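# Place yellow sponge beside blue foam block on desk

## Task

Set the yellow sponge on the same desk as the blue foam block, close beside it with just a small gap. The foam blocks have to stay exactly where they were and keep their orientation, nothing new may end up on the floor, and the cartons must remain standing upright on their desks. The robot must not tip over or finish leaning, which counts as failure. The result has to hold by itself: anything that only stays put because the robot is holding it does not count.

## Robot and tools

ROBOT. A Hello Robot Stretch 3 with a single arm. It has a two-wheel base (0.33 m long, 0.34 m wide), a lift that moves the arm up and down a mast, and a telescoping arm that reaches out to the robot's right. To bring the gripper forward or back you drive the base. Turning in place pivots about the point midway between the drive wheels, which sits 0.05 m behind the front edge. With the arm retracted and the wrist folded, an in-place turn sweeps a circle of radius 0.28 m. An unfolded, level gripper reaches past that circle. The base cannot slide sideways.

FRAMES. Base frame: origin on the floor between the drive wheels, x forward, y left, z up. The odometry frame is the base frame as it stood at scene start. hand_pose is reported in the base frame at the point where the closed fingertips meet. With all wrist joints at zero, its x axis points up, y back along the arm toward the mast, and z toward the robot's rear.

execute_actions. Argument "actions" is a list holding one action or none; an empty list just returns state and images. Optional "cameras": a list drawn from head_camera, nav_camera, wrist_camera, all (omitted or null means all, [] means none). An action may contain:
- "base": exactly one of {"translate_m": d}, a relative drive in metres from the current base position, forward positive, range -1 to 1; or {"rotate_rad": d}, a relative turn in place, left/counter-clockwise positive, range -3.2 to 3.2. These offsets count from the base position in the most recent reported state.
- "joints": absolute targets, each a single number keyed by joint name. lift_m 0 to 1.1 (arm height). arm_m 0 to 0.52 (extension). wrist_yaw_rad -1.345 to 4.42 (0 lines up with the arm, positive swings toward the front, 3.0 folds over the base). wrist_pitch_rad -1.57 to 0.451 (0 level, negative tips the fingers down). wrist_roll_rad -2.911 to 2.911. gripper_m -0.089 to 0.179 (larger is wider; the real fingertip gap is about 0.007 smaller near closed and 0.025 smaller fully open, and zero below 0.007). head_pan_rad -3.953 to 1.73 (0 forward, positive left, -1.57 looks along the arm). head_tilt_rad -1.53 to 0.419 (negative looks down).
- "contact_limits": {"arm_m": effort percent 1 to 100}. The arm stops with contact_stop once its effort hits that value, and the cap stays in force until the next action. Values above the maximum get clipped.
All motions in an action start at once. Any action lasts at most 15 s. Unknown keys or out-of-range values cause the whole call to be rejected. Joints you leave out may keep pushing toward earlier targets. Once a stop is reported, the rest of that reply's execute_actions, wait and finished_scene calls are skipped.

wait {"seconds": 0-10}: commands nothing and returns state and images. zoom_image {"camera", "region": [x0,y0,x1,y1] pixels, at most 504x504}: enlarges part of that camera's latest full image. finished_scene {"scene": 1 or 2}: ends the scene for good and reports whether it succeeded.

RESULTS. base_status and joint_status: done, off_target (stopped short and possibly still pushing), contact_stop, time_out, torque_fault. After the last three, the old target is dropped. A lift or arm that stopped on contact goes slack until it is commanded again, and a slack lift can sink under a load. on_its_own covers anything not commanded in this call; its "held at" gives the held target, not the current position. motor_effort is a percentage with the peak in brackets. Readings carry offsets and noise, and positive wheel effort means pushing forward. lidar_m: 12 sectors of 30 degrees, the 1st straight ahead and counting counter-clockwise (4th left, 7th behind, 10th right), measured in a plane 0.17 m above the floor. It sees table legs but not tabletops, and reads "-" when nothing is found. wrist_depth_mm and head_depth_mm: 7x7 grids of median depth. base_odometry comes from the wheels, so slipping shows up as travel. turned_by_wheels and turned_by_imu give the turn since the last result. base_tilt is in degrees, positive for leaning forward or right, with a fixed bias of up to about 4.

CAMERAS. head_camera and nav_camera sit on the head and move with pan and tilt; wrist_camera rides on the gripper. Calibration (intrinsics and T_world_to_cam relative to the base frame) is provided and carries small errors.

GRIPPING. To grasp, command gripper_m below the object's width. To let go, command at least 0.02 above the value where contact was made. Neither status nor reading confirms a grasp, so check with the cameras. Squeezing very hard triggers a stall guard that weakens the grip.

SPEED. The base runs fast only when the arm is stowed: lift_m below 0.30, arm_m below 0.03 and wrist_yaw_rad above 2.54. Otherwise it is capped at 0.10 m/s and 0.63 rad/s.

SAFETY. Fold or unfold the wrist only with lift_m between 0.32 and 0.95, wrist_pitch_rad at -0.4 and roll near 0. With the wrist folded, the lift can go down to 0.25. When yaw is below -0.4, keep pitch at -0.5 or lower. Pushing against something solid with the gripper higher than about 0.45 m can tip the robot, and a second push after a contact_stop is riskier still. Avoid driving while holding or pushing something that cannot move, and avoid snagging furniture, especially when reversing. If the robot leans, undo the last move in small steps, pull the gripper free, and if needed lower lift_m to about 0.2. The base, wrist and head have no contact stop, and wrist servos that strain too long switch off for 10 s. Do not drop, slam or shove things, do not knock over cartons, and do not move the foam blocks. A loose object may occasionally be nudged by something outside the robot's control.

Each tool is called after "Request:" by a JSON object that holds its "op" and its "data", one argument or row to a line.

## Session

Request:
{"op": "execute_actions", "data": {
  "actions": [
    {"joints":{"head_tilt_rad":-0.5,"head_pan_rad":0.2}}
  ],
  "cameras": ["nav_camera","head_camera"]
}}

Request:
{"op": "execute_actions", "data": {
  "actions": [
    {"joints":{"head_pan_rad":-1.6}}
  ],
  "cameras": ["nav_camera","head_camera"]
}}

Request:
{"op": "execute_actions", "data": {
  "actions": [
    {"joints":{"head_pan_rad":-3.4}}
  ],
  "cameras": ["nav_camera","head_camera"]
}}

Request:
{"op": "execute_actions", "data": {
  "actions": [
    {"joints":{"head_pan_rad":1.6}}
  ],
  "cameras": ["nav_camera","head_camera"]
}}

Scene clock: 0.87 s.
base_odometry: x=+0.000 y=+0.000 heading=+0.000 (m, m, rad; odometry frame)
turned_by_wheels: +0.000 (rad since the last result)
turned_by_imu: +0.000 (rad since the last result)
base_tilt: forward=+2.9 right=+0.2 (deg)
lidar_m: 2.59 2.44 2.40 1.66 1.34 1.79 2.05 1.52 1.68 2.10 1.96 1.75
head_depth_mm: 2333 2468 2630 2445 1850 1472 1229 / 2646 2847 3023 2440 1841 1472 1227 / 2700 3033 3197 2451 1847 1479 1230 / 2590 2841 3093 2450 1846 1476 1228 / 2465 2633 2916 2455 1847 1476 1233 / 2353 2447 2810 2466 1844 1477 1232 / 2274 1884 2659 2470 1850 1483 1231
base_status: not commanded
joint_positions: lift_m=+0.355 arm_m=+0.003 wrist_yaw_rad=+3.145 wrist_pitch_rad=-0.535 wrist_roll_rad=+0.014 gripper_m=+0.037 head_pan_rad=+0.193 head_tilt_rad=-0.493
joint_status: all done
motor_effort: left_wheel=+0(0) right_wheel=-1(0) lift_m=+24(24) arm_m=+1(1) wrist_yaw_rad=+1(0) wrist_pitch_rad=+5(6) wrist_roll_rad=+0(0) gripper_m=+0(0) head_pan_rad=+4(26) head_tilt_rad=-3(35) (%)
hand_pose: x=-0.0220 y=+0.0604 z=+0.3422 quat_wxyz=(+0.187, +0.686, +0.187, +0.678) (m; base frame)
wrist_depth_mm: - - - - - - - / - - - - - - - / 814 846 - 895 927 959 - / 670 684 686 717 742 768 780 / 571 582 585 602 611 639 644 / 494 515 - - 532 541 553 / 442 - - - 460 473 478
pictures: head_camera (sideways: a quarter turn clockwise sets it upright), nav_camera (sideways: a quarter turn counterclockwise sets it upright)
camera_calibration (this result's frames):
head_camera: T_world_to_cam=[[-0.502028, -0.0699358, -0.862019, 1.1494], [-0.164068, 0.986327, 0.01553, -0.01408], [0.849146, 0.149226, -0.506638, 0.616491], [0, 0, 0, 1]] pos_world=[0.0512321, 0.0022754, 1.30336]
nav_camera: T_world_to_cam=[[0.49075, 0.089079, 0.866735, -1.08492], [0.177142, -0.984185, 0.000851188, 0.0509203], [0.853103, 0.153117, -0.498769, 0.601987], [0, 0, 0, 1]] pos_world=[0.0098475, 0.0545839, 1.24055]
Images, in order (width x height): head_camera 896x504, nav_camera 672x504.

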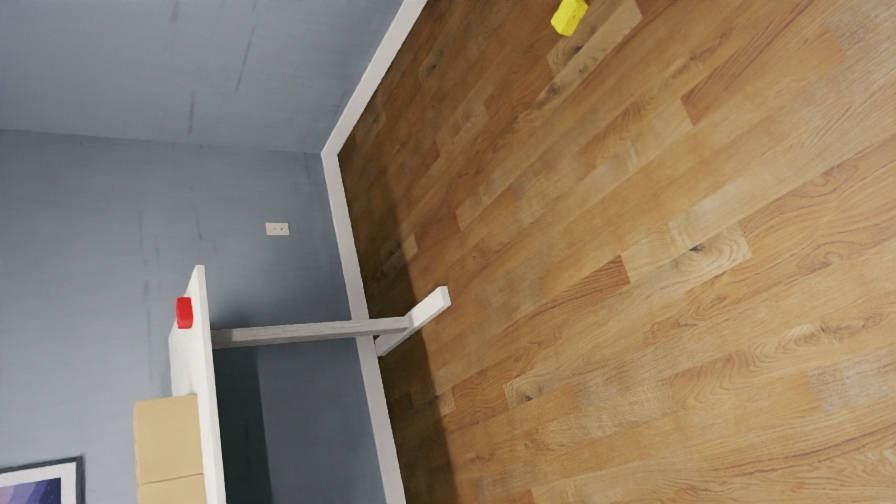

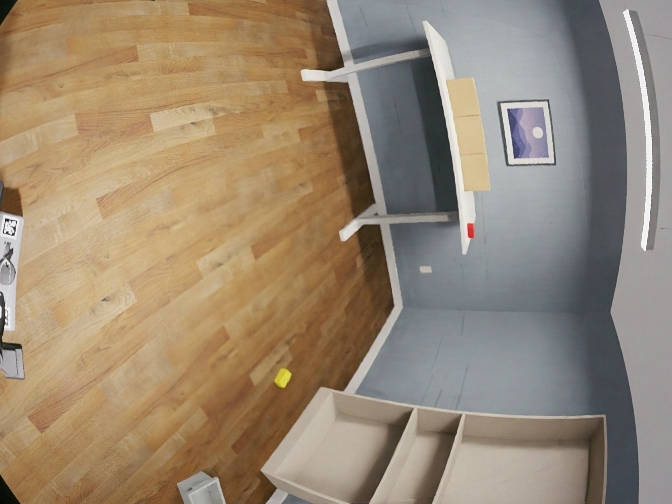

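Scene clock: 2.27 s.
base_odometry: x=+0.000 y=+0.000 heading=+0.000 (m, m, rad; odometry frame)
turned_by_wheels: +0.000 (rad since the last result)
turned_by_imu: +0.000 (rad since the last result)
base_tilt: forward=+3.0 right=+0.2 (deg)
lidar_m: 2.59 2.43 2.41 1.66 1.34 1.79 2.05 1.51 1.68 2.10 1.96 1.75
head_depth_mm: 1866 1978 2158 2219 1841 1468 1228 / 2057 2208 2404 2438 1790 1471 1230 / 2226 2423 2662 2440 1840 1471 1232 / 2080 2271 2535 2437 1845 1477 1234 / 1929 2110 2312 2408 1846 1479 1231 / 1797 1948 2116 2249 1848 1478 1234 / 1684 1811 1960 2140 1852 1483 1237
base_status: not commanded
joint_positions: lift_m=+0.355 arm_m=+0.003 wrist_yaw_rad=+3.145 wrist_pitch_rad=-0.535 wrist_roll_rad=+0.014 gripper_m=+0.037 head_pan_rad=-1.593 head_tilt_rad=-0.494
joint_status: all done
motor_effort: left_wheel=+0(0) right_wheel=+0(0) lift_m=+24(24) arm_m=+1(1) wrist_yaw_rad=+0(0) wrist_pitch_rad=+6(5) wrist_roll_rad=+0(0) gripper_m=+0(0) head_pan_rad=-4(52) head_tilt_rad=-3(3) (%)
hand_pose: x=-0.0220 y=+0.0604 z=+0.3422 quat_wxyz=(+0.187, +0.686, +0.187, +0.678) (m; base frame)
wrist_depth_mm: - - - - - - - / - - - - - - - / 811 847 - 881 926 935 - / 664 688 691 712 737 754 771 / 576 576 591 607 621 632 648 / 495 516 - - 530 537 546 / 441 - - - 463 472 478
pictures: head_camera (sideways: a quarter turn clockwise sets it upright), nav_camera (sideways: a quarter turn counterclockwise sets it upright)
camera_calibration (this result's frames):
head_camera: T_world_to_cam=[[0.0386604, 0.50572, -0.861831, 1.14586], [0.998634, -0.0498937, 0.0155196, -0.021159], [-0.0351514, -0.861254, -0.506958, 0.622301], [0, 0, 0, 1]] pos_world=[-0.00129454, -0.0445808, 1.30335]
nav_camera: T_world_to_cam=[[-0.0175535, -0.498782, 0.866549, -1.08158], [-0.999328, 0.0366574, 0.000856648, 0.0580897], [-0.0321927, -0.865952, -0.49909, 0.607806], [0, 0, 0, 1]] pos_world=[0.0586321, -0.0152705, 1.24054]
Images, in order (width x height): head_camera 896x504, nav_camera 672x504.

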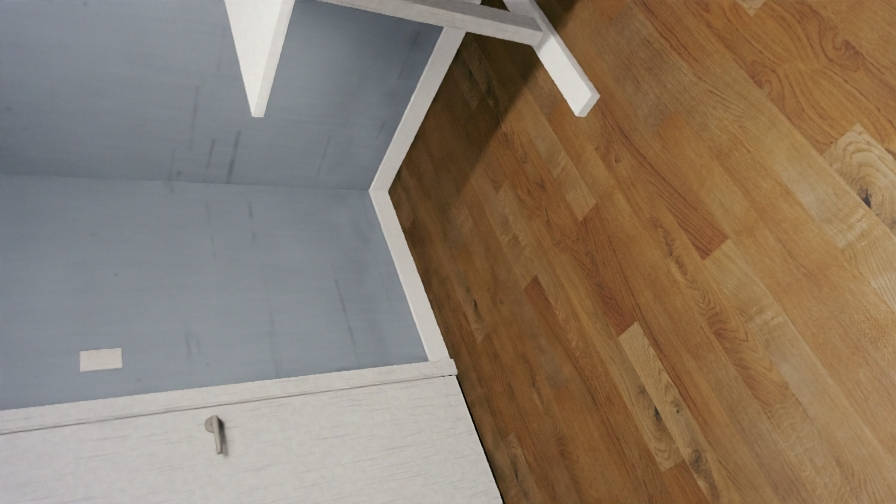

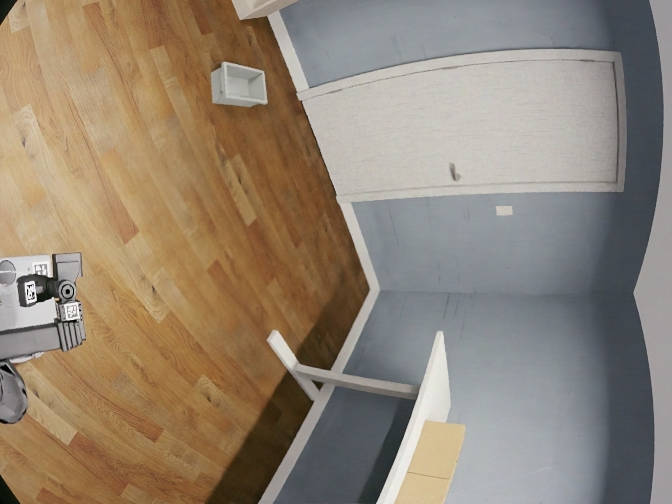

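Scene clock: 3.67 s.
base_odometry: x=+0.000 y=+0.000 heading=+0.000 (m, m, rad; odometry frame)
turned_by_wheels: +0.000 (rad since the last result)
turned_by_imu: +0.000 (rad since the last result)
base_tilt: forward=+3.0 right=+0.2 (deg)
lidar_m: 2.59 2.44 2.41 1.65 1.33 1.79 2.05 1.52 1.68 2.10 1.96 1.75
head_depth_mm: 1513 1633 1767 1930 1833 1434 1225 / 1606 1741 1911 2100 1837 1476 1226 / 1734 1887 2082 2220 1844 1475 1227 / 1862 2054 2274 2370 1842 1478 1231 / 2019 2229 2510 2447 1847 1469 1233 / 2056 2220 2394 2429 1841 1486 1229 / 1869 1999 2154 2246 1846 1478 1238
base_status: not commanded
joint_positions: lift_m=+0.355 arm_m=+0.003 wrist_yaw_rad=+3.145 wrist_pitch_rad=-0.535 wrist_roll_rad=+0.014 gripper_m=+0.037 head_pan_rad=-3.393 head_tilt_rad=-0.494
joint_status: all done
motor_effort: left_wheel=+0(0) right_wheel=+0(0) lift_m=+25(24) arm_m=+1(1) wrist_yaw_rad=+0(0) wrist_pitch_rad=+6(5) wrist_roll_rad=+0(0) gripper_m=+0(0) head_pan_rad=-4(52) head_tilt_rad=-3(3) (%)
hand_pose: x=-0.0220 y=+0.0604 z=+0.3422 quat_wxyz=(+0.187, +0.686, +0.187, +0.678) (m; base frame)
wrist_depth_mm: - - - - - - - / - - - - - - - / 815 840 - 891 919 938 - / 672 687 691 728 734 758 780 / 574 579 588 606 616 627 639 / 496 513 - - 534 548 547 / 442 - - - 460 473 476
pictures: head_camera (sideways: a quarter turn clockwise sets it upright), nav_camera (sideways: a quarter turn counterclockwise sets it upright)
camera_calibration (this result's frames):
head_camera: T_world_to_cam=[[0.483754, -0.152562, -0.861804, 1.14311], [-0.275482, -0.961181, 0.0155182, -0.0133849], [-0.830717, 0.229905, -0.507003, 0.627213], [0, 0, 0, 1]] pos_world=[-0.0356349, 0.0173301, 1.30334]
nav_camera: T_world_to_cam=[[-0.481794, 0.130431, 0.866523, -1.07871], [0.262749, 0.964864, 0.000857418, 0.05039], [-0.835965, 0.228091, -0.499136, 0.612768], [0, 0, 0, 1]] pos_world=[-0.0207034, -0.0476895, 1.24054]
Images, in order (width x height): head_camera 896x504, nav_camera 672x504.

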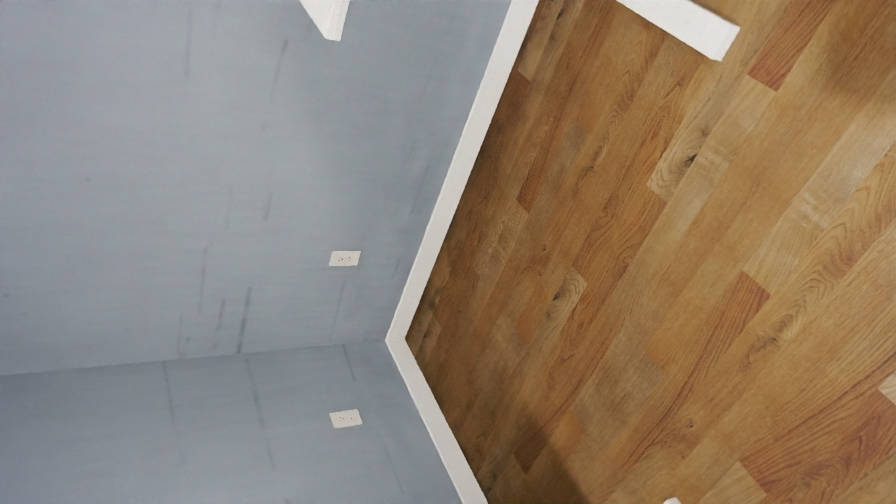

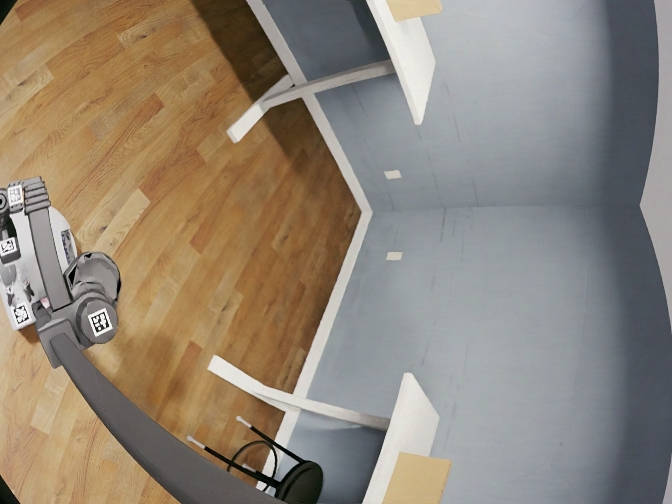

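Scene clock: 6.40 s.
base_odometry: x=+0.000 y=+0.000 heading=+0.000 (m, m, rad; odometry frame)
turned_by_wheels: +0.000 (rad since the last result)
turned_by_imu: +0.000 (rad since the last result)
base_tilt: forward=+3.0 right=+0.1 (deg)
lidar_m: 2.59 2.44 2.41 1.65 1.33 1.80 2.05 1.52 1.68 2.11 1.96 1.76
head_depth_mm: 2267 2540 2930 2449 1839 1467 1223 / 2094 2287 2609 2433 1843 1469 1227 / 1918 2067 2386 2459 1833 1471 1232 / 1796 1262 1706 2232 1848 1472 1230 / 1680 1189 1976 2194 1843 1478 1229 / 1572 1116 1132 2055 1793 1473 1235 / 1487 1048 1057 1452 1737 1481 -
base_status: not commanded
joint_positions: lift_m=+0.355 arm_m=+0.003 wrist_yaw_rad=+3.145 wrist_pitch_rad=-0.535 wrist_roll_rad=+0.014 gripper_m=+0.037 head_pan_rad=+1.593 head_tilt_rad=-0.494
joint_status: all done
motor_effort: left_wheel=+0(0) right_wheel=+0(0) lift_m=+25(24) arm_m=+1(2) wrist_yaw_rad=+0(0) wrist_pitch_rad=+5(5) wrist_roll_rad=+0(0) gripper_m=+0(0) head_pan_rad=+4(53) head_tilt_rad=-4(3) (%)
hand_pose: x=-0.0220 y=+0.0604 z=+0.3422 quat_wxyz=(+0.187, +0.686, +0.187, +0.678) (m; base frame)
wrist_depth_mm: - - - - - - - / - - - - - - - / 813 838 - 890 921 942 - / 678 680 683 713 735 746 770 / 573 575 594 611 615 627 644 / 498 512 - - 535 536 553 / 437 - - - 460 475 483
pictures: head_camera (sideways: a quarter turn clockwise sets it upright), nav_camera (sideways: a quarter turn counterclockwise sets it upright)
camera_calibration (this result's frames):
head_camera: T_world_to_cam=[[-0.0164123, -0.506975, -0.861804, 1.14616], [-0.999862, 0.00598933, 0.0155182, -0.00896621], [-0.00270569, 0.86194, -0.507004, 0.622162], [0, 0, 0, 1]] pos_world=[0.0115296, 0.0448626, 1.30334]
nav_camera: T_world_to_cam=[[-0.00436946, 0.499117, 0.866523, -1.08162], [0.999973, 0.00726556, 0.000857419, 0.0458929], [-0.00586783, 0.866504, -0.499136, 0.607705], [0, 0, 0, 1]] pos_world=[-0.0470519, 0.0129455, 1.24054]
Images, in order (width x height): head_camera 896x504, nav_camera 672x504.

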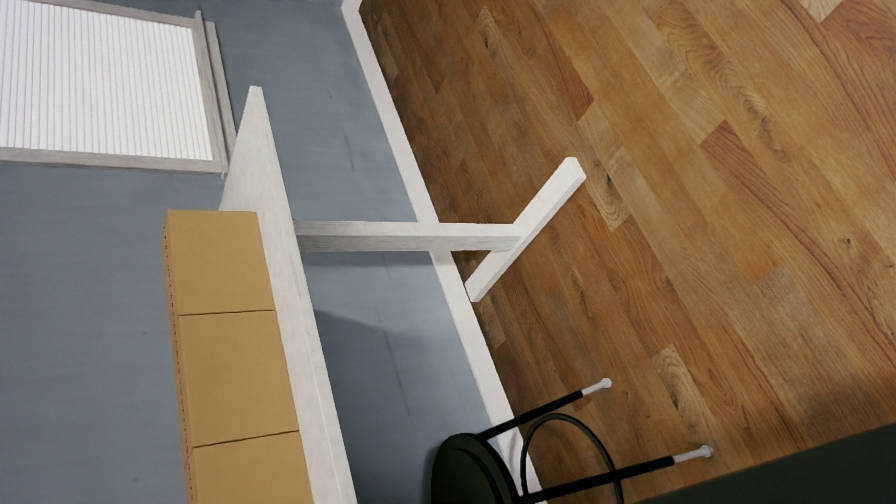

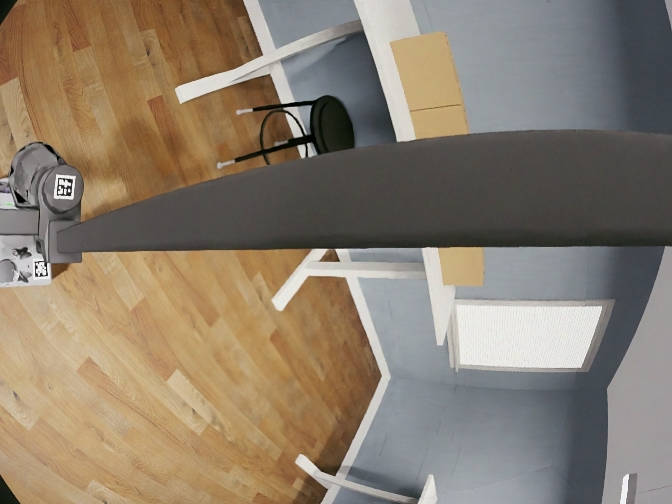

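Request:
{"op": "execute_actions", "data": {
  "actions": [
    {"joints":{"lift_m":0.28,"head_pan_rad":-1.57,"head_tilt_rad":-1.2}}
  ],
  "cameras": []
}}

Request:
{"op": "execute_actions", "data": {
  "actions": [
    {"base":{"translate_m":1}}
  ],
  "cameras": []
}}

Request:
{"op": "execute_actions", "data": {
  "actions": [
    {"base":{"translate_m":0.6}}
  ],
  "cameras": []
}}

Request:
{"op": "execute_actions", "data": {
  "actions": [
    {"joints":{"lift_m":0.4,"wrist_pitch_rad":-0.4}}
  ],
  "cameras": []
}}

Request:
{"op": "execute_actions", "data": {
  "actions": [
    {"joints":{"wrist_yaw_rad":0,"gripper_m":0.15}}
  ],
  "cameras": []
}}

Request:
{"op": "execute_actions", "data": {
  "actions": [
    {"joints":{"wrist_pitch_rad":-1.57,"arm_m":0.31,"lift_m":0.27}}
  ],
  "cameras": ["wrist_camera"]
}}

Scene clock: 10.20 s.
base_odometry: x=+0.000 y=+0.000 heading=+0.000 (m, m, rad; odometry frame)
turned_by_wheels: +0.000 (rad since the last result)
turned_by_imu: +0.000 (rad since the last result)
base_tilt: forward=+3.0 right=+0.2 (deg)
lidar_m: 2.60 2.44 2.40 1.66 1.33 1.79 2.05 1.52 1.68 2.10 1.96 1.76
head_depth_mm: 1701 1560 1436 1336 1247 1177 1095 / 1690 1558 1429 1338 1245 - - / 1691 1544 1435 1329 1272 - - / 1684 1546 1427 1326 - - 1086 / 1681 1547 1430 1329 1237 1166 1100 / 1678 1541 1422 1321 1237 1163 1097 / 1667 1539 1426 1323 1238 1162 1094
base_status: not commanded
joint_positions: lift_m=+0.281 arm_m=+0.003 wrist_yaw_rad=+3.145 wrist_pitch_rad=-0.535 wrist_roll_rad=+0.014 gripper_m=+0.037 head_pan_rad=-1.563 head_tilt_rad=-1.185
joint_status: all done
motor_effort: left_wheel=+0(0) right_wheel=-1(0) lift_m=+9(18) arm_m=+1(0) wrist_yaw_rad=+0(0) wrist_pitch_rad=+5(5) wrist_roll_rad=+0(0) gripper_m=+0(0) head_pan_rad=-4(53) head_tilt_rad=-8(48) (%)
hand_pose: x=-0.0220 y=+0.0603 z=+0.2681 quat_wxyz=(+0.187, +0.686, +0.187, +0.678) (m; base frame)
wrist_depth_mm: - - - - - - - / 839 926 - - - - - / 698 710 - 768 781 806 836 / 566 581 574 614 619 651 655 / 478 507 - 544 522 529 546 / 432 - - - 452 458 468 / - - - - 393 401 406
pictures: none
No camera images: the call's "cameras" was empty. Leave "cameras" out to get every camera's image.

Scene clock: 15.23 s.
base_odometry: x=+1.000 y=+0.000 heading=+0.000 (m, m, rad; odometry frame)
turned_by_wheels: +0.000 (rad since the last result)
turned_by_imu: +0.001 (rad since the last result)
base_tilt: forward=+3.0 right=+0.2 (deg)
lidar_m: 1.85 1.55 1.84 2.49 2.34 1.78 2.48 2.31 2.19 1.51 1.14 1.19
head_depth_mm: 1704 1555 1438 1331 1249 1180 1091 / 1695 1553 1437 1339 1241 - - / 1690 1513 1433 1333 1267 - - / 1682 1517 1430 1329 - - 1090 / 1642 1545 1425 1324 1244 1161 1093 / 1580 1544 1422 1321 1233 1157 1094 / 1415 1433 1414 1327 1243 1159 1096
base_status: done
joint_positions: lift_m=+0.281 arm_m=+0.003 wrist_yaw_rad=+3.145 wrist_pitch_rad=-0.535 wrist_roll_rad=+0.014 gripper_m=+0.037 head_pan_rad=-1.564 head_tilt_rad=-1.185
joint_status: not commanded
motor_effort: left_wheel=+0(9) right_wheel=+0(6) lift_m=+10(9) arm_m=+2(1) wrist_yaw_rad=+0(0) wrist_pitch_rad=+6(6) wrist_roll_rad=+0(0) gripper_m=-1(0) head_pan_rad=-4(4) head_tilt_rad=-8(8) (%)
hand_pose: x=-0.0220 y=+0.0603 z=+0.2681 quat_wxyz=(+0.187, +0.686, +0.187, +0.678) (m; base frame)
wrist_depth_mm: - - - - - - - / 876 912 - - - - - / 695 703 - 755 776 807 827 / 567 581 582 613 627 644 655 / 484 505 - 544 529 539 544 / 428 - - - 449 456 466 / - - - - 391 399 406
pictures: none
No camera images: the call's "cameras" was empty. Leave "cameras" out to get every camera's image.

Scene clock: 18.80 s.
base_odometry: x=+1.600 y=+0.000 heading=+0.000 (m, m, rad; odometry frame)
turned_by_wheels: +0.000 (rad since the last result)
turned_by_imu: +0.001 (rad since the last result)
base_tilt: forward=+3.0 right=+0.2 (deg)
lidar_m: 1.40 1.05 1.55 1.70 2.24 2.30 3.06 2.78 1.67 1.08 0.75 1.09
head_depth_mm: 1697 1536 1439 1338 1247 1178 1094 / 1643 1548 1433 1337 1245 - - / 1214 1499 1441 1335 1269 - - / 1323 1449 1430 1315 - - 1087 / 1240 1416 1401 1324 1237 1164 1093 / 1144 1372 1357 1321 1235 1167 1098 / 1056 1266 1326 1320 1234 1159 1091
base_status: done
joint_positions: lift_m=+0.281 arm_m=+0.003 wrist_yaw_rad=+3.145 wrist_pitch_rad=-0.535 wrist_roll_rad=+0.014 gripper_m=+0.037 head_pan_rad=-1.564 head_tilt_rad=-1.185
joint_status: not commanded
motor_effort: left_wheel=+0(9) right_wheel=+0(5) lift_m=+9(9) arm_m=+2(1) wrist_yaw_rad=+0(0) wrist_pitch_rad=+5(6) wrist_roll_rad=+0(0) gripper_m=+1(0) head_pan_rad=-3(3) head_tilt_rad=-8(8) (%)
hand_pose: x=-0.0220 y=+0.0603 z=+0.2681 quat_wxyz=(+0.187, +0.686, +0.187, +0.678) (m; base frame)
wrist_depth_mm: - - - - - - - / 886 914 - - - - - / 701 710 - 771 786 812 792 / 569 585 575 615 625 646 653 / 479 506 - 540 528 528 539 / 429 - - - 453 455 469 / - - - - 392 399 405
pictures: none
No camera images: the call's "cameras" was empty. Leave "cameras" out to get every camera's image.

Scene clock: 20.73 s.
base_odometry: x=+1.600 y=+0.000 heading=+0.000 (m, m, rad; odometry frame)
turned_by_wheels: +0.000 (rad since the last result)
turned_by_imu: +0.000 (rad since the last result)
base_tilt: forward=+3.0 right=+0.2 (deg)
lidar_m: 1.40 1.05 1.55 1.71 2.24 2.30 3.05 2.78 1.68 1.09 0.75 1.09
head_depth_mm: 1685 1539 1435 1333 1247 1191 - / 1653 1555 1433 1337 1249 - - / 1208 1501 1431 1332 - - - / 1323 1439 1433 1312 - - 1089 / 1237 1412 1397 1328 1238 1164 1096 / 1143 1372 1359 1329 1242 1157 1095 / 1059 1265 1327 1325 1234 1159 1093
base_status: not commanded
joint_positions: lift_m=+0.399 arm_m=+0.003 wrist_yaw_rad=+3.145 wrist_pitch_rad=-0.419 wrist_roll_rad=+0.014 gripper_m=+0.037 head_pan_rad=-1.564 head_tilt_rad=-1.185
joint_status: all done
motor_effort: left_wheel=+0(0) right_wheel=+0(0) lift_m=+38(40) arm_m=+1(1) wrist_yaw_rad=+0(0) wrist_pitch_rad=+8(10) wrist_roll_rad=+0(0) gripper_m=+0(0) head_pan_rad=-4(3) head_tilt_rad=-8(8) (%)
hand_pose: x=-0.0221 y=+0.0765 z=+0.4117 quat_wxyz=(+0.147, +0.696, +0.148, +0.687) (m; base frame)
wrist_depth_mm: - - - - - - - / - - - - - - - / - - - - - - - / 853 874 - 933 958 - 925 / 698 714 728 748 769 776 803 / 590 604 - 623 644 655 666 / 512 523 543 550 545 554 572
pictures: none
No camera images: the call's "cameras" was empty. Leave "cameras" out to get every camera's image.

Scene clock: 23.33 s.
base_odometry: x=+1.600 y=+0.000 heading=+0.000 (m, m, rad; odometry frame)
turned_by_wheels: +0.000 (rad since the last result)
turned_by_imu: +0.000 (rad since the last result)
base_tilt: forward=+3.0 right=+0.2 (deg)
lidar_m: 1.40 1.05 1.55 1.70 2.24 2.29 3.06 2.77 1.67 1.08 0.75 1.09
head_depth_mm: 1690 1539 1435 1333 1248 1187 - / 1654 1553 1427 1337 1246 - - / 1210 1499 1434 1334 - - - / 1322 1445 1428 1341 - - 1085 / 1246 1405 1398 1326 1241 1161 1095 / 1141 1375 1360 1322 1237 1159 1093 / 1058 1265 1328 1324 1240 1158 1091
base_status: not commanded
joint_positions: lift_m=+0.399 arm_m=+0.003 wrist_yaw_rad=+0.002 wrist_pitch_rad=-0.419 wrist_roll_rad=+0.014 gripper_m=+0.150 head_pan_rad=-1.564 head_tilt_rad=-1.185
joint_status: all done
motor_effort: left_wheel=+0(0) right_wheel=+0(1) lift_m=+38(38) arm_m=+1(1) wrist_yaw_rad=-2(1) wrist_pitch_rad=+8(8) wrist_roll_rad=+0(0) gripper_m=+0(87) head_pan_rad=-4(3) head_tilt_rad=-8(8) (%)
hand_pose: x=-0.0210 y=-0.3721 z=+0.4117 quat_wxyz=(+0.687, +0.147, -0.696, -0.148) (m; base frame)
wrist_depth_mm: 582 660 756 849 - - - / 620 698 824 941 - - - / 653 751 872 970 - - - / 657 719 751 846 949 928 933 / 578 629 706 755 774 821 796 / 579 588 625 630 636 - 664 / 501 516 529 538 554 547 571
pictures: none
No camera images: the call's "cameras" was empty. Leave "cameras" out to get every camera's image.

Scene clock: 26.80 s.
base_odometry: x=+1.600 y=+0.000 heading=+0.000 (m, m, rad; odometry frame)
turned_by_wheels: +0.000 (rad since the last result)
turned_by_imu: +0.000 (rad since the last result)
base_tilt: forward=+3.0 right=+0.2 (deg)
lidar_m: 1.40 1.05 1.55 1.71 2.24 2.30 3.06 2.78 1.72 1.09 0.75 1.09
head_depth_mm: 1689 1538 1446 1332 1250 1181 1090 / 1654 1555 1434 1332 1246 - - / 1214 1503 1449 1327 - - - / 1324 1439 1444 1301 1259 - 1086 / 1243 1410 1397 1319 1242 1159 1095 / 1143 1377 1358 1326 1239 1163 1094 / 1060 1267 1327 1324 1235 1163 1092
base_status: not commanded
joint_positions: lift_m=+0.271 arm_m=+0.310 wrist_yaw_rad=+0.000 wrist_pitch_rad=-1.565 wrist_roll_rad=+0.014 gripper_m=+0.150 head_pan_rad=-1.564 head_tilt_rad=-1.185
joint_status: all done
motor_effort: left_wheel=+0(1) right_wheel=+0(0) lift_m=+9(34) arm_m=+6(7) wrist_yaw_rad=+0(2) wrist_pitch_rad=-2(7) wrist_roll_rad=+0(0) gripper_m=-1(0) head_pan_rad=-4(3) head_tilt_rad=-8(8) (%)
hand_pose: x=-0.0216 y=-0.4320 z=+0.1531 quat_wxyz=(+0.498, +0.495, -0.504, -0.502) (m; base frame)
wrist_depth_mm: 283 284 287 289 291 295 295 / 291 294 293 296 298 300 304 / 298 299 301 302 304 308 312 / 306 309 311 270 316 318 319 / 314 313 319 322 324 327 330 / 320 329 329 332 335 - 338 / 335 335 337 342 345 348 353
pictures: wrist_camera
camera_calibration (this result's frames):
wrist_camera: T_world_to_cam=[[-0.998696, -0.0470137, 0.0199153, -0.052698], [-0.0431234, 0.98552, 0.163984, 0.430358], [-0.0273364, 0.162911, -0.986262, 0.381441], [0, 0, 0, 1]] pos_world=[-0.0236436, -0.488745, 0.306679]
Images, in order (width x height): wrist_camera 644x364.

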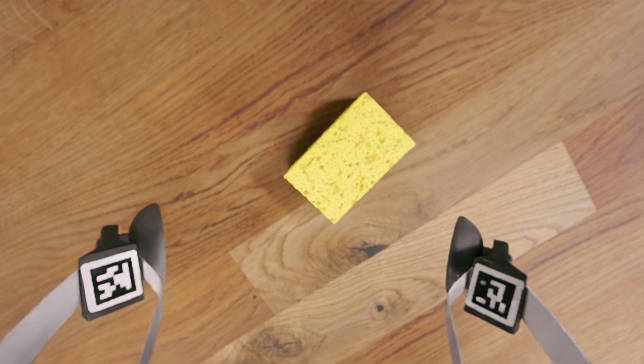

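Request:
{"op": "execute_actions", "data": {
  "actions": [
    {"joints":{"arm_m":0.345,"wrist_roll_rad":0.8,"lift_m":0.22},"base":{"translate_m":-0.035}}
  ],
  "cameras": ["wrist_camera"]
}}

Scene clock: 29.03 s.
base_odometry: x=+1.565 y=+0.000 heading=+0.000 (m, m, rad; odometry frame)
turned_by_wheels: +0.000 (rad since the last result)
turned_by_imu: +0.000 (rad since the last result)
base_tilt: forward=+3.0 right=+0.2 (deg)
lidar_m: 1.42 1.07 1.58 1.71 2.22 2.27 3.02 3.16 1.70 1.09 0.77 1.11
head_depth_mm: 1696 1518 1438 1340 1245 1175 1101 / 1646 1542 1440 1329 1246 - 1079 / 1269 1515 1449 1334 1265 - - / 1310 1446 1446 1302 1257 - 1084 / 1266 1416 1410 1326 1242 1164 1099 / 1167 1377 1356 1322 1236 1166 1094 / 1077 1290 1324 1315 1236 1161 1093
base_status: done
joint_positions: lift_m=+0.221 arm_m=+0.345 wrist_yaw_rad=+0.000 wrist_pitch_rad=-1.566 wrist_roll_rad=+0.793 gripper_m=+0.150 head_pan_rad=-1.564 head_tilt_rad=-1.185
joint_status: all done
motor_effort: left_wheel=+0(4) right_wheel=+0(5) lift_m=+9(8) arm_m=+6(7) wrist_yaw_rad=+0(1) wrist_pitch_rad=-3(2) wrist_roll_rad=+4(4) gripper_m=+1(0) head_pan_rad=-3(3) head_tilt_rad=-8(8) (%)
hand_pose: x=-0.0216 y=-0.4667 z=+0.1031 quat_wxyz=(+0.269, +0.267, -0.656, -0.653) (m; base frame)
wrist_depth_mm: 238 239 241 243 245 246 247 / 243 244 246 249 251 254 254 / 252 252 255 254 257 259 262 / 258 259 260 219 265 266 268 / 265 265 268 225 272 274 276 / 272 276 277 278 281 - 286 / 281 282 285 287 290 293 295
pictures: wrist_camera
camera_calibration (this result's frames):
wrist_camera: T_world_to_cam=[[-0.743937, 0.668047, 0.0164674, 0.286244], [0.660972, 0.731985, 0.165267, 0.369505], [0.0983519, 0.133832, -0.986111, 0.326926], [0, 0, 0, 1]] pos_world=[-0.0634392, -0.50545, 0.256605]
Images, in order (width x height): wrist_camera 644x364.

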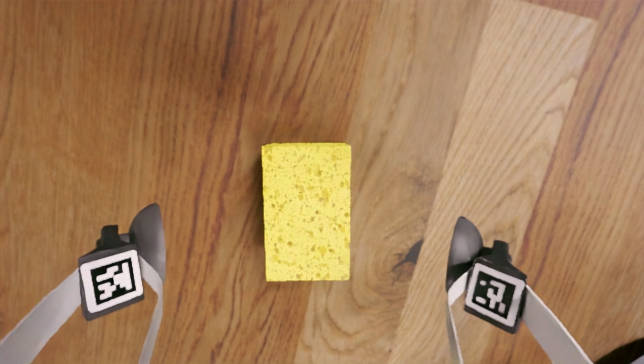

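Request:
{"op": "execute_actions", "data": {
  "actions": [
    {"joints":{"lift_m":0.142}}
  ],
  "cameras": []
}}

Request:
{"op": "execute_actions", "data": {
  "actions": [
    {"joints":{"gripper_m":0.03}}
  ],
  "cameras": []
}}

Request:
{"op": "execute_actions", "data": {
  "actions": [
    {"joints":{"lift_m":0.4,"arm_m":0,"wrist_pitch_rad":-0.4,"wrist_roll_rad":0}}
  ],
  "cameras": ["wrist_camera"]
}}

Request:
{"op": "execute_actions", "data": {
  "actions": [
    {"joints":{"wrist_yaw_rad":3.0}}
  ],
  "cameras": []
}}

Request:
{"op": "execute_actions", "data": {
  "actions": [
    {"joints":{"lift_m":0.28,"head_pan_rad":0,"head_tilt_rad":-0.4}}
  ],
  "cameras": []
}}

Request:
{"op": "execute_actions", "data": {
  "actions": [
    {"base":{"translate_m":0.8}}
  ],
  "cameras": []
}}

Request:
{"op": "execute_actions", "data": {
  "actions": [
    {"base":{"rotate_rad":2.1}}
  ],
  "cameras": ["head_camera","nav_camera"]
}}

Scene clock: 33.80 s.
base_odometry: x=+1.565 y=+0.000 heading=+0.000 (m, m, rad; odometry frame)
turned_by_wheels: +0.000 (rad since the last result)
turned_by_imu: +0.000 (rad since the last result)
base_tilt: forward=+3.0 right=+0.2 (deg)
lidar_m: 1.43 1.07 1.58 1.71 2.22 2.27 3.02 3.17 1.70 1.09 0.77 1.11
head_depth_mm: 1695 1521 1439 1336 1249 1169 1104 / 1654 1549 1436 1337 1247 - 1085 / 1264 1507 1434 1331 1264 - - / 1310 1447 1432 1301 1259 - 1091 / 1265 1419 1413 1328 1242 1164 1098 / 1164 1373 1360 1325 1235 1165 1096 / 1078 1292 1321 1325 1234 1163 1093
base_status: not commanded
joint_positions: lift_m=+0.143 arm_m=+0.345 wrist_yaw_rad=+0.000 wrist_pitch_rad=-1.566 wrist_roll_rad=+0.793 gripper_m=+0.150 head_pan_rad=-1.564 head_tilt_rad=-1.185
joint_status: all done
motor_effort: left_wheel=+0(0) right_wheel=+0(1) lift_m=+9(10) arm_m=+6(6) wrist_yaw_rad=+0(0) wrist_pitch_rad=-2(2) wrist_roll_rad=+4(4) gripper_m=+0(0) head_pan_rad=-4(4) head_tilt_rad=-8(8) (%)
hand_pose: x=-0.0216 y=-0.4667 z=+0.0251 quat_wxyz=(+0.269, +0.267, -0.656, -0.653) (m; base frame)
wrist_depth_mm: 167 168 170 171 171 173 174 / 172 173 174 175 177 178 179 / 176 177 178 179 181 183 184 / 181 183 181 140 186 188 190 / 186 186 186 144 191 192 195 / 190 194 191 148 197 - 201 / 198 198 199 153 203 206 207
pictures: none
No camera images: the call's "cameras" was empty. Leave "cameras" out to get every camera's image.

Scene clock: 35.50 s.
base_odometry: x=+1.565 y=+0.000 heading=+0.000 (m, m, rad; odometry frame)
turned_by_wheels: +0.000 (rad since the last result)
turned_by_imu: +0.000 (rad since the last result)
base_tilt: forward=+3.0 right=+0.2 (deg)
lidar_m: 1.42 1.07 1.58 1.70 2.21 2.27 3.04 3.17 1.71 1.09 0.77 1.11
head_depth_mm: 1685 1523 1433 1334 1248 1168 1107 / 1651 1550 1433 1330 1244 - 1083 / 1268 1517 1433 1333 1264 - - / 1306 1446 1438 1306 1259 - 1088 / 1268 1412 1407 1325 1241 1162 1092 / 1163 1377 1362 1329 1239 1159 1097 / 1079 1292 1319 1317 1238 1159 1094
base_status: not commanded
joint_positions: lift_m=+0.143 arm_m=+0.345 wrist_yaw_rad=+0.000 wrist_pitch_rad=-1.566 wrist_roll_rad=+0.793 gripper_m=+0.031 head_pan_rad=-1.564 head_tilt_rad=-1.185
joint_status: all done
motor_effort: left_wheel=+0(0) right_wheel=+0(0) lift_m=+9(9) arm_m=+6(5) wrist_yaw_rad=+1(1) wrist_pitch_rad=-2(2) wrist_roll_rad=+4(4) gripper_m=-15(92) head_pan_rad=-4(3) head_tilt_rad=-8(8) (%)
hand_pose: x=-0.0216 y=-0.4667 z=+0.0251 quat_wxyz=(+0.269, +0.267, -0.656, -0.653) (m; base frame)
wrist_depth_mm: 168 168 170 170 172 173 174 / 172 173 173 175 176 177 178 / 176 178 179 179 181 182 184 / 181 182 181 137 186 187 189 / 187 187 141 141 191 193 194 / 192 192 145 145 - 199 200 / 198 198 199 149 204 205 206
pictures: none
No camera images: the call's "cameras" was empty. Leave "cameras" out to get every camera's image.

Scene clock: 39.23 s.
base_odometry: x=+1.565 y=+0.000 heading=+0.000 (m, m, rad; odometry frame)
turned_by_wheels: +0.000 (rad since the last result)
turned_by_imu: +0.000 (rad since the last result)
base_tilt: forward=+3.0 right=+0.2 (deg)
lidar_m: 1.43 1.08 1.58 1.71 2.22 2.27 3.02 3.17 1.70 1.08 0.77 1.11
head_depth_mm: 1695 1518 1431 1335 1244 1191 - / 1648 1552 1433 1336 1247 - - / 1262 1516 1428 1333 - - - / 1310 1442 1434 919 - - 1089 / 1271 1414 1412 1328 1239 1165 1091 / 1166 1376 1356 1325 1237 1162 1093 / 1079 1292 1325 1324 1237 1158 1094
base_status: not commanded
joint_positions: lift_m=+0.399 arm_m=+0.003 wrist_yaw_rad=+0.000 wrist_pitch_rad=-0.420 wrist_roll_rad=+0.005 gripper_m=+0.031 head_pan_rad=-1.564 head_tilt_rad=-1.185
joint_status: all done
joint sent to its limit — the command would take arm_m past its lower limit, so that joint was sent only as far as its limit.
motor_effort: left_wheel=+0(0) right_wheel=+0(0) lift_m=+38(37) arm_m=-4(5) wrist_yaw_rad=+0(1) wrist_pitch_rad=+9(9) wrist_roll_rad=-3(4) gripper_m=-14(15) head_pan_rad=-4(3) head_tilt_rad=-8(8) (%)
hand_pose: x=-0.0215 y=-0.3723 z=+0.4114 quat_wxyz=(+0.690, +0.147, -0.693, -0.148) (m; base frame)
wrist_depth_mm: 597 671 785 851 - - - / 631 716 849 921 - - - / 666 772 886 944 - - - / 671 719 699 137 955 908 956 / 566 628 141 141 775 792 808 / 577 606 145 145 - 651 672 / 508 521 507 149 551 568 573
pictures: wrist_camera
camera_calibration (this result's frames):
wrist_camera: T_world_to_cam=[[-0.998249, -0.00565988, 0.0588812, -0.0554751], [-0.0520646, 0.556541, -0.829187, 0.577849], [-0.0280767, -0.830801, -0.555861, 0.0794702], [0, 0, 0, 1]] pos_world=[-0.0230612, -0.255887, 0.526586]
Images, in order (width x height): wrist_camera 644x364.

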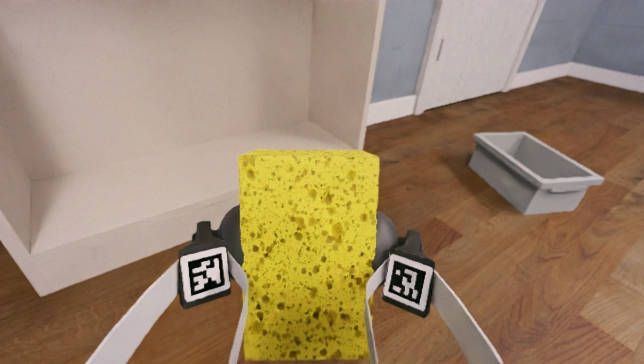

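Scene clock: 41.73 s.
base_odometry: x=+1.565 y=+0.000 heading=+0.000 (m, m, rad; odometry frame)
turned_by_wheels: +0.000 (rad since the last result)
turned_by_imu: +0.000 (rad since the last result)
base_tilt: forward=+3.0 right=+0.2 (deg)
lidar_m: 1.42 1.07 1.58 1.70 2.22 2.26 3.01 3.15 1.71 1.09 0.77 1.11
head_depth_mm: 1694 1519 1436 1338 1247 1194 - / 1647 1545 1440 1334 1247 - - / 1265 1519 1429 1331 - - - / 1311 1442 1426 1328 - - 1081 / 1266 1419 1402 1334 1239 1163 1098 / 1167 1374 1361 1324 1238 1160 1093 / 1077 1297 1326 1320 1233 1160 1093
base_status: not commanded
joint_positions: lift_m=+0.399 arm_m=+0.003 wrist_yaw_rad=+2.998 wrist_pitch_rad=-0.420 wrist_roll_rad=+0.005 gripper_m=+0.031 head_pan_rad=-1.564 head_tilt_rad=-1.185
joint_status: all done
motor_effort: left_wheel=+0(0) right_wheel=+0(0) lift_m=+38(38) arm_m=-3(4) wrist_yaw_rad=+3(4) wrist_pitch_rad=+8(9) wrist_roll_rad=-3(3) gripper_m=-14(15) head_pan_rad=-3(3) head_tilt_rad=-8(8) (%)
hand_pose: x=+0.0109 y=+0.0737 z=+0.4114 quat_wxyz=(+0.197, +0.702, +0.097, +0.677) (m; base frame)
wrist_depth_mm: - - - - - - - / - - - - - - - / - - - - - - - / 841 856 137 137 962 972 - / 701 706 140 141 777 785 821 / 589 602 144 145 - 652 672 / 513 522 148 149 548 566 578
pictures: none
No camera images: the call's "cameras" was empty. Leave "cameras" out to get every camera's image.

Scene clock: 43.67 s.
base_odometry: x=+1.565 y=+0.000 heading=+0.000 (m, m, rad; odometry frame)
turned_by_wheels: +0.000 (rad since the last result)
turned_by_imu: +0.000 (rad since the last result)
base_tilt: forward=+2.9 right=+0.2 (deg)
lidar_m: 1.42 1.07 1.58 1.71 2.22 2.26 3.00 3.17 1.71 1.09 0.77 1.11
head_depth_mm: 1066 1132 1207 1291 1379 1460 1289 / 1178 1255 1348 1455 1574 1573 1289 / 1307 1403 1519 1655 1809 1582 1290 / 1475 1603 1756 1928 1981 1582 1291 / 1503 1612 1747 1910 1965 1585 1301 / 1405 1504 1620 1753 1878 1584 1303 / 1320 1402 1502 1622 1748 1590 1298
base_status: not commanded
joint_positions: lift_m=+0.281 arm_m=+0.003 wrist_yaw_rad=+2.998 wrist_pitch_rad=-0.420 wrist_roll_rad=+0.005 gripper_m=+0.031 head_pan_rad=-0.007 head_tilt_rad=-0.409
joint_status: all done
motor_effort: left_wheel=+0(0) right_wheel=+0(0) lift_m=+9(33) arm_m=-4(3) wrist_yaw_rad=+2(3) wrist_pitch_rad=+9(8) wrist_roll_rad=-3(3) gripper_m=-15(15) head_pan_rad=+5(53) head_tilt_rad=+5(46) (%)
hand_pose: x=+0.0109 y=+0.0737 z=+0.2930 quat_wxyz=(+0.197, +0.702, +0.097, +0.678) (m; base frame)
wrist_depth_mm: - - - - - - - / - - - - - - - / 859 - 959 968 - - - / 668 674 137 137 755 762 811 / 546 556 140 141 601 617 640 / 461 486 144 145 - 517 524 / - - 149 149 426 440 449
pictures: none
No camera images: the call's "cameras" was empty. Leave "cameras" out to get every camera's image.

Scene clock: 48.13 s.
base_odometry: x=+2.365 y=+0.000 heading=+0.000 (m, m, rad; odometry frame)
turned_by_wheels: +0.000 (rad since the last result)
turned_by_imu: +0.001 (rad since the last result)
base_tilt: forward=+3.0 right=+0.2 (deg)
lidar_m: 0.83 0.90 0.91 0.68 2.65 2.80 3.82 3.43 0.70 0.68 0.64 0.65
head_depth_mm: 609 647 688 736 791 854 930 / 673 717 767 830 901 979 1082 / 748 807 872 951 1042 1156 1229 / 845 919 1003 1105 1236 1382 1298 / 858 921 997 1091 1196 1327 1297 / 802 859 923 1000 1086 1199 1264 / 754 802 858 926 1003 1091 1196
base_status: done
joint_positions: lift_m=+0.281 arm_m=+0.003 wrist_yaw_rad=+2.999 wrist_pitch_rad=-0.420 wrist_roll_rad=+0.005 gripper_m=+0.031 head_pan_rad=-0.007 head_tilt_rad=-0.408
joint_status: not commanded
motor_effort: left_wheel=+0(9) right_wheel=+0(5) lift_m=+9(9) arm_m=-3(4) wrist_yaw_rad=+2(2) wrist_pitch_rad=+8(8) wrist_roll_rad=-3(3) gripper_m=-14(15) head_pan_rad=+4(4) head_tilt_rad=+4(5) (%)
hand_pose: x=+0.0107 y=+0.0738 z=+0.2930 quat_wxyz=(+0.197, +0.702, +0.097, +0.678) (m; base frame)
wrist_depth_mm: - - - - 923 752 648 / - - - - - 791 672 / 856 - 934 804 957 826 702 / 667 684 137 137 745 783 720 / 547 552 140 141 606 618 637 / 460 480 144 145 - 512 529 / - - 149 149 429 439 449
pictures: none
No camera images: the call's "cameras" was empty. Leave "cameras" out to get every camera's image.

Scene clock: 50.73 s.
base_odometry: x=+2.365 y=+0.000 heading=+2.100 (m, m, rad; odometry frame)
turned_by_wheels: +2.100 (rad since the last result)
turned_by_imu: +2.079 (rad since the last result)
base_tilt: forward=+2.9 right=+0.1 (deg)
lidar_m: 1.82 2.81 3.79 3.42 0.73 0.68 0.63 0.65 0.83 0.90 0.91 0.68
head_depth_mm: 1783 1823 1060 789 551 1573 1294 / 2279 2375 806 789 554 1532 1295 / 2632 2790 1030 790 561 1529 1292 / 2582 2802 1351 901 1891 1582 1297 / 2542 2763 3000 2873 2031 1591 1295 / 2516 2721 2984 2901 2048 1584 1301 / 2498 2702 2909 2898 2052 1594 1302
base_status: done
joint_positions: lift_m=+0.281 arm_m=+0.003 wrist_yaw_rad=+2.999 wrist_pitch_rad=-0.420 wrist_roll_rad=+0.005 gripper_m=+0.031 head_pan_rad=-0.007 head_tilt_rad=-0.408
joint_status: not commanded
motor_effort: left_wheel=-1(9) right_wheel=+1(9) lift_m=+9(9) arm_m=-3(4) wrist_yaw_rad=+1(2) wrist_pitch_rad=+8(8) wrist_roll_rad=-3(3) gripper_m=-15(14) head_pan_rad=+4(5) head_tilt_rad=+4(5) (%)
hand_pose: x=+0.0107 y=+0.0737 z=+0.2930 quat_wxyz=(+0.197, +0.702, +0.097, +0.678) (m; base frame)
wrist_depth_mm: 522 - - - - - - / 552 - - - - - - / 597 - 931 983 - - - / 639 660 137 137 751 785 802 / 546 549 140 141 603 621 640 / 461 478 144 145 - 513 523 / - - 149 149 427 440 445
pictures: head_camera (sideways: a quarter turn clockwise sets it upright), nav_camera (sideways: a quarter turn counterclockwise sets it upright)
camera_calibration (this result's frames):
head_camera: T_world_to_cam=[[-0.430209, 0.0305357, -0.902213, 1.20139], [0.0334582, 0.99928, 0.0178669, -0.0183291], [0.902109, -0.0224999, -0.430921, 0.517645], [0, 0, 0, 1]] pos_world=[0.0504907, -0.00672245, 1.3073]
nav_camera: T_world_to_cam=[[0.422577, -0.00953277, 0.906277, -1.13608], [-0.0216712, -0.999765, -0.000411347, 0.0537768], [0.906068, -0.0194663, -0.422684, 0.502662], [0, 0, 0, 1]] pos_world=[0.0258018, 0.0527191, 1.24209]
Images, in order (width x height): head_camera 896x504, nav_camera 672x504.

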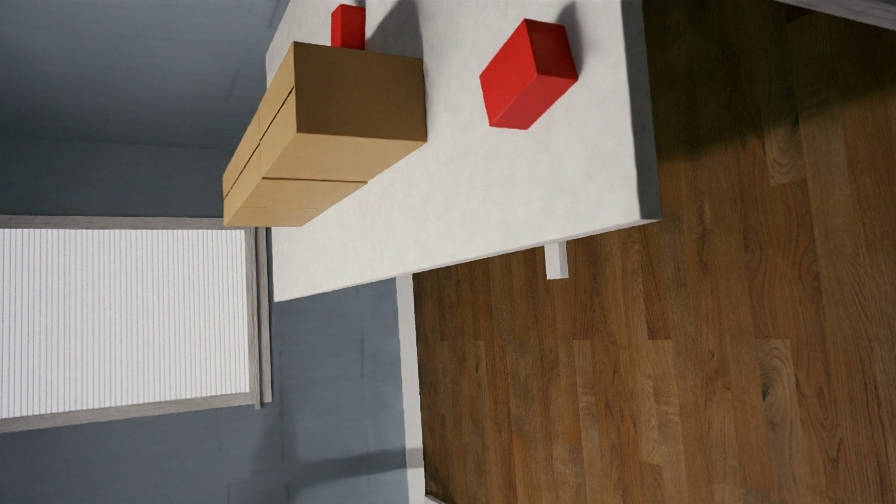

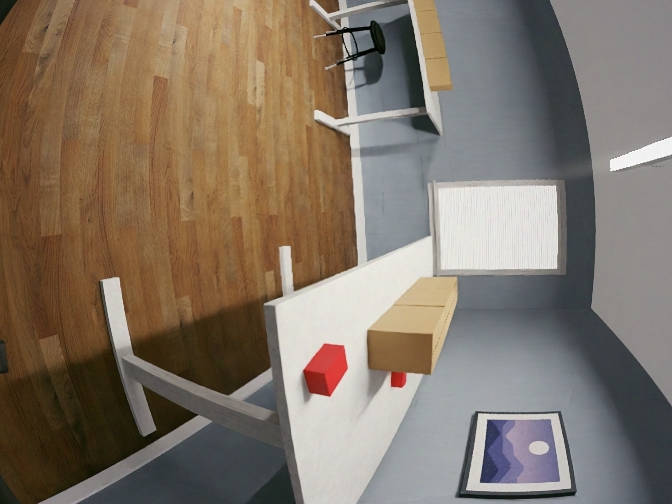

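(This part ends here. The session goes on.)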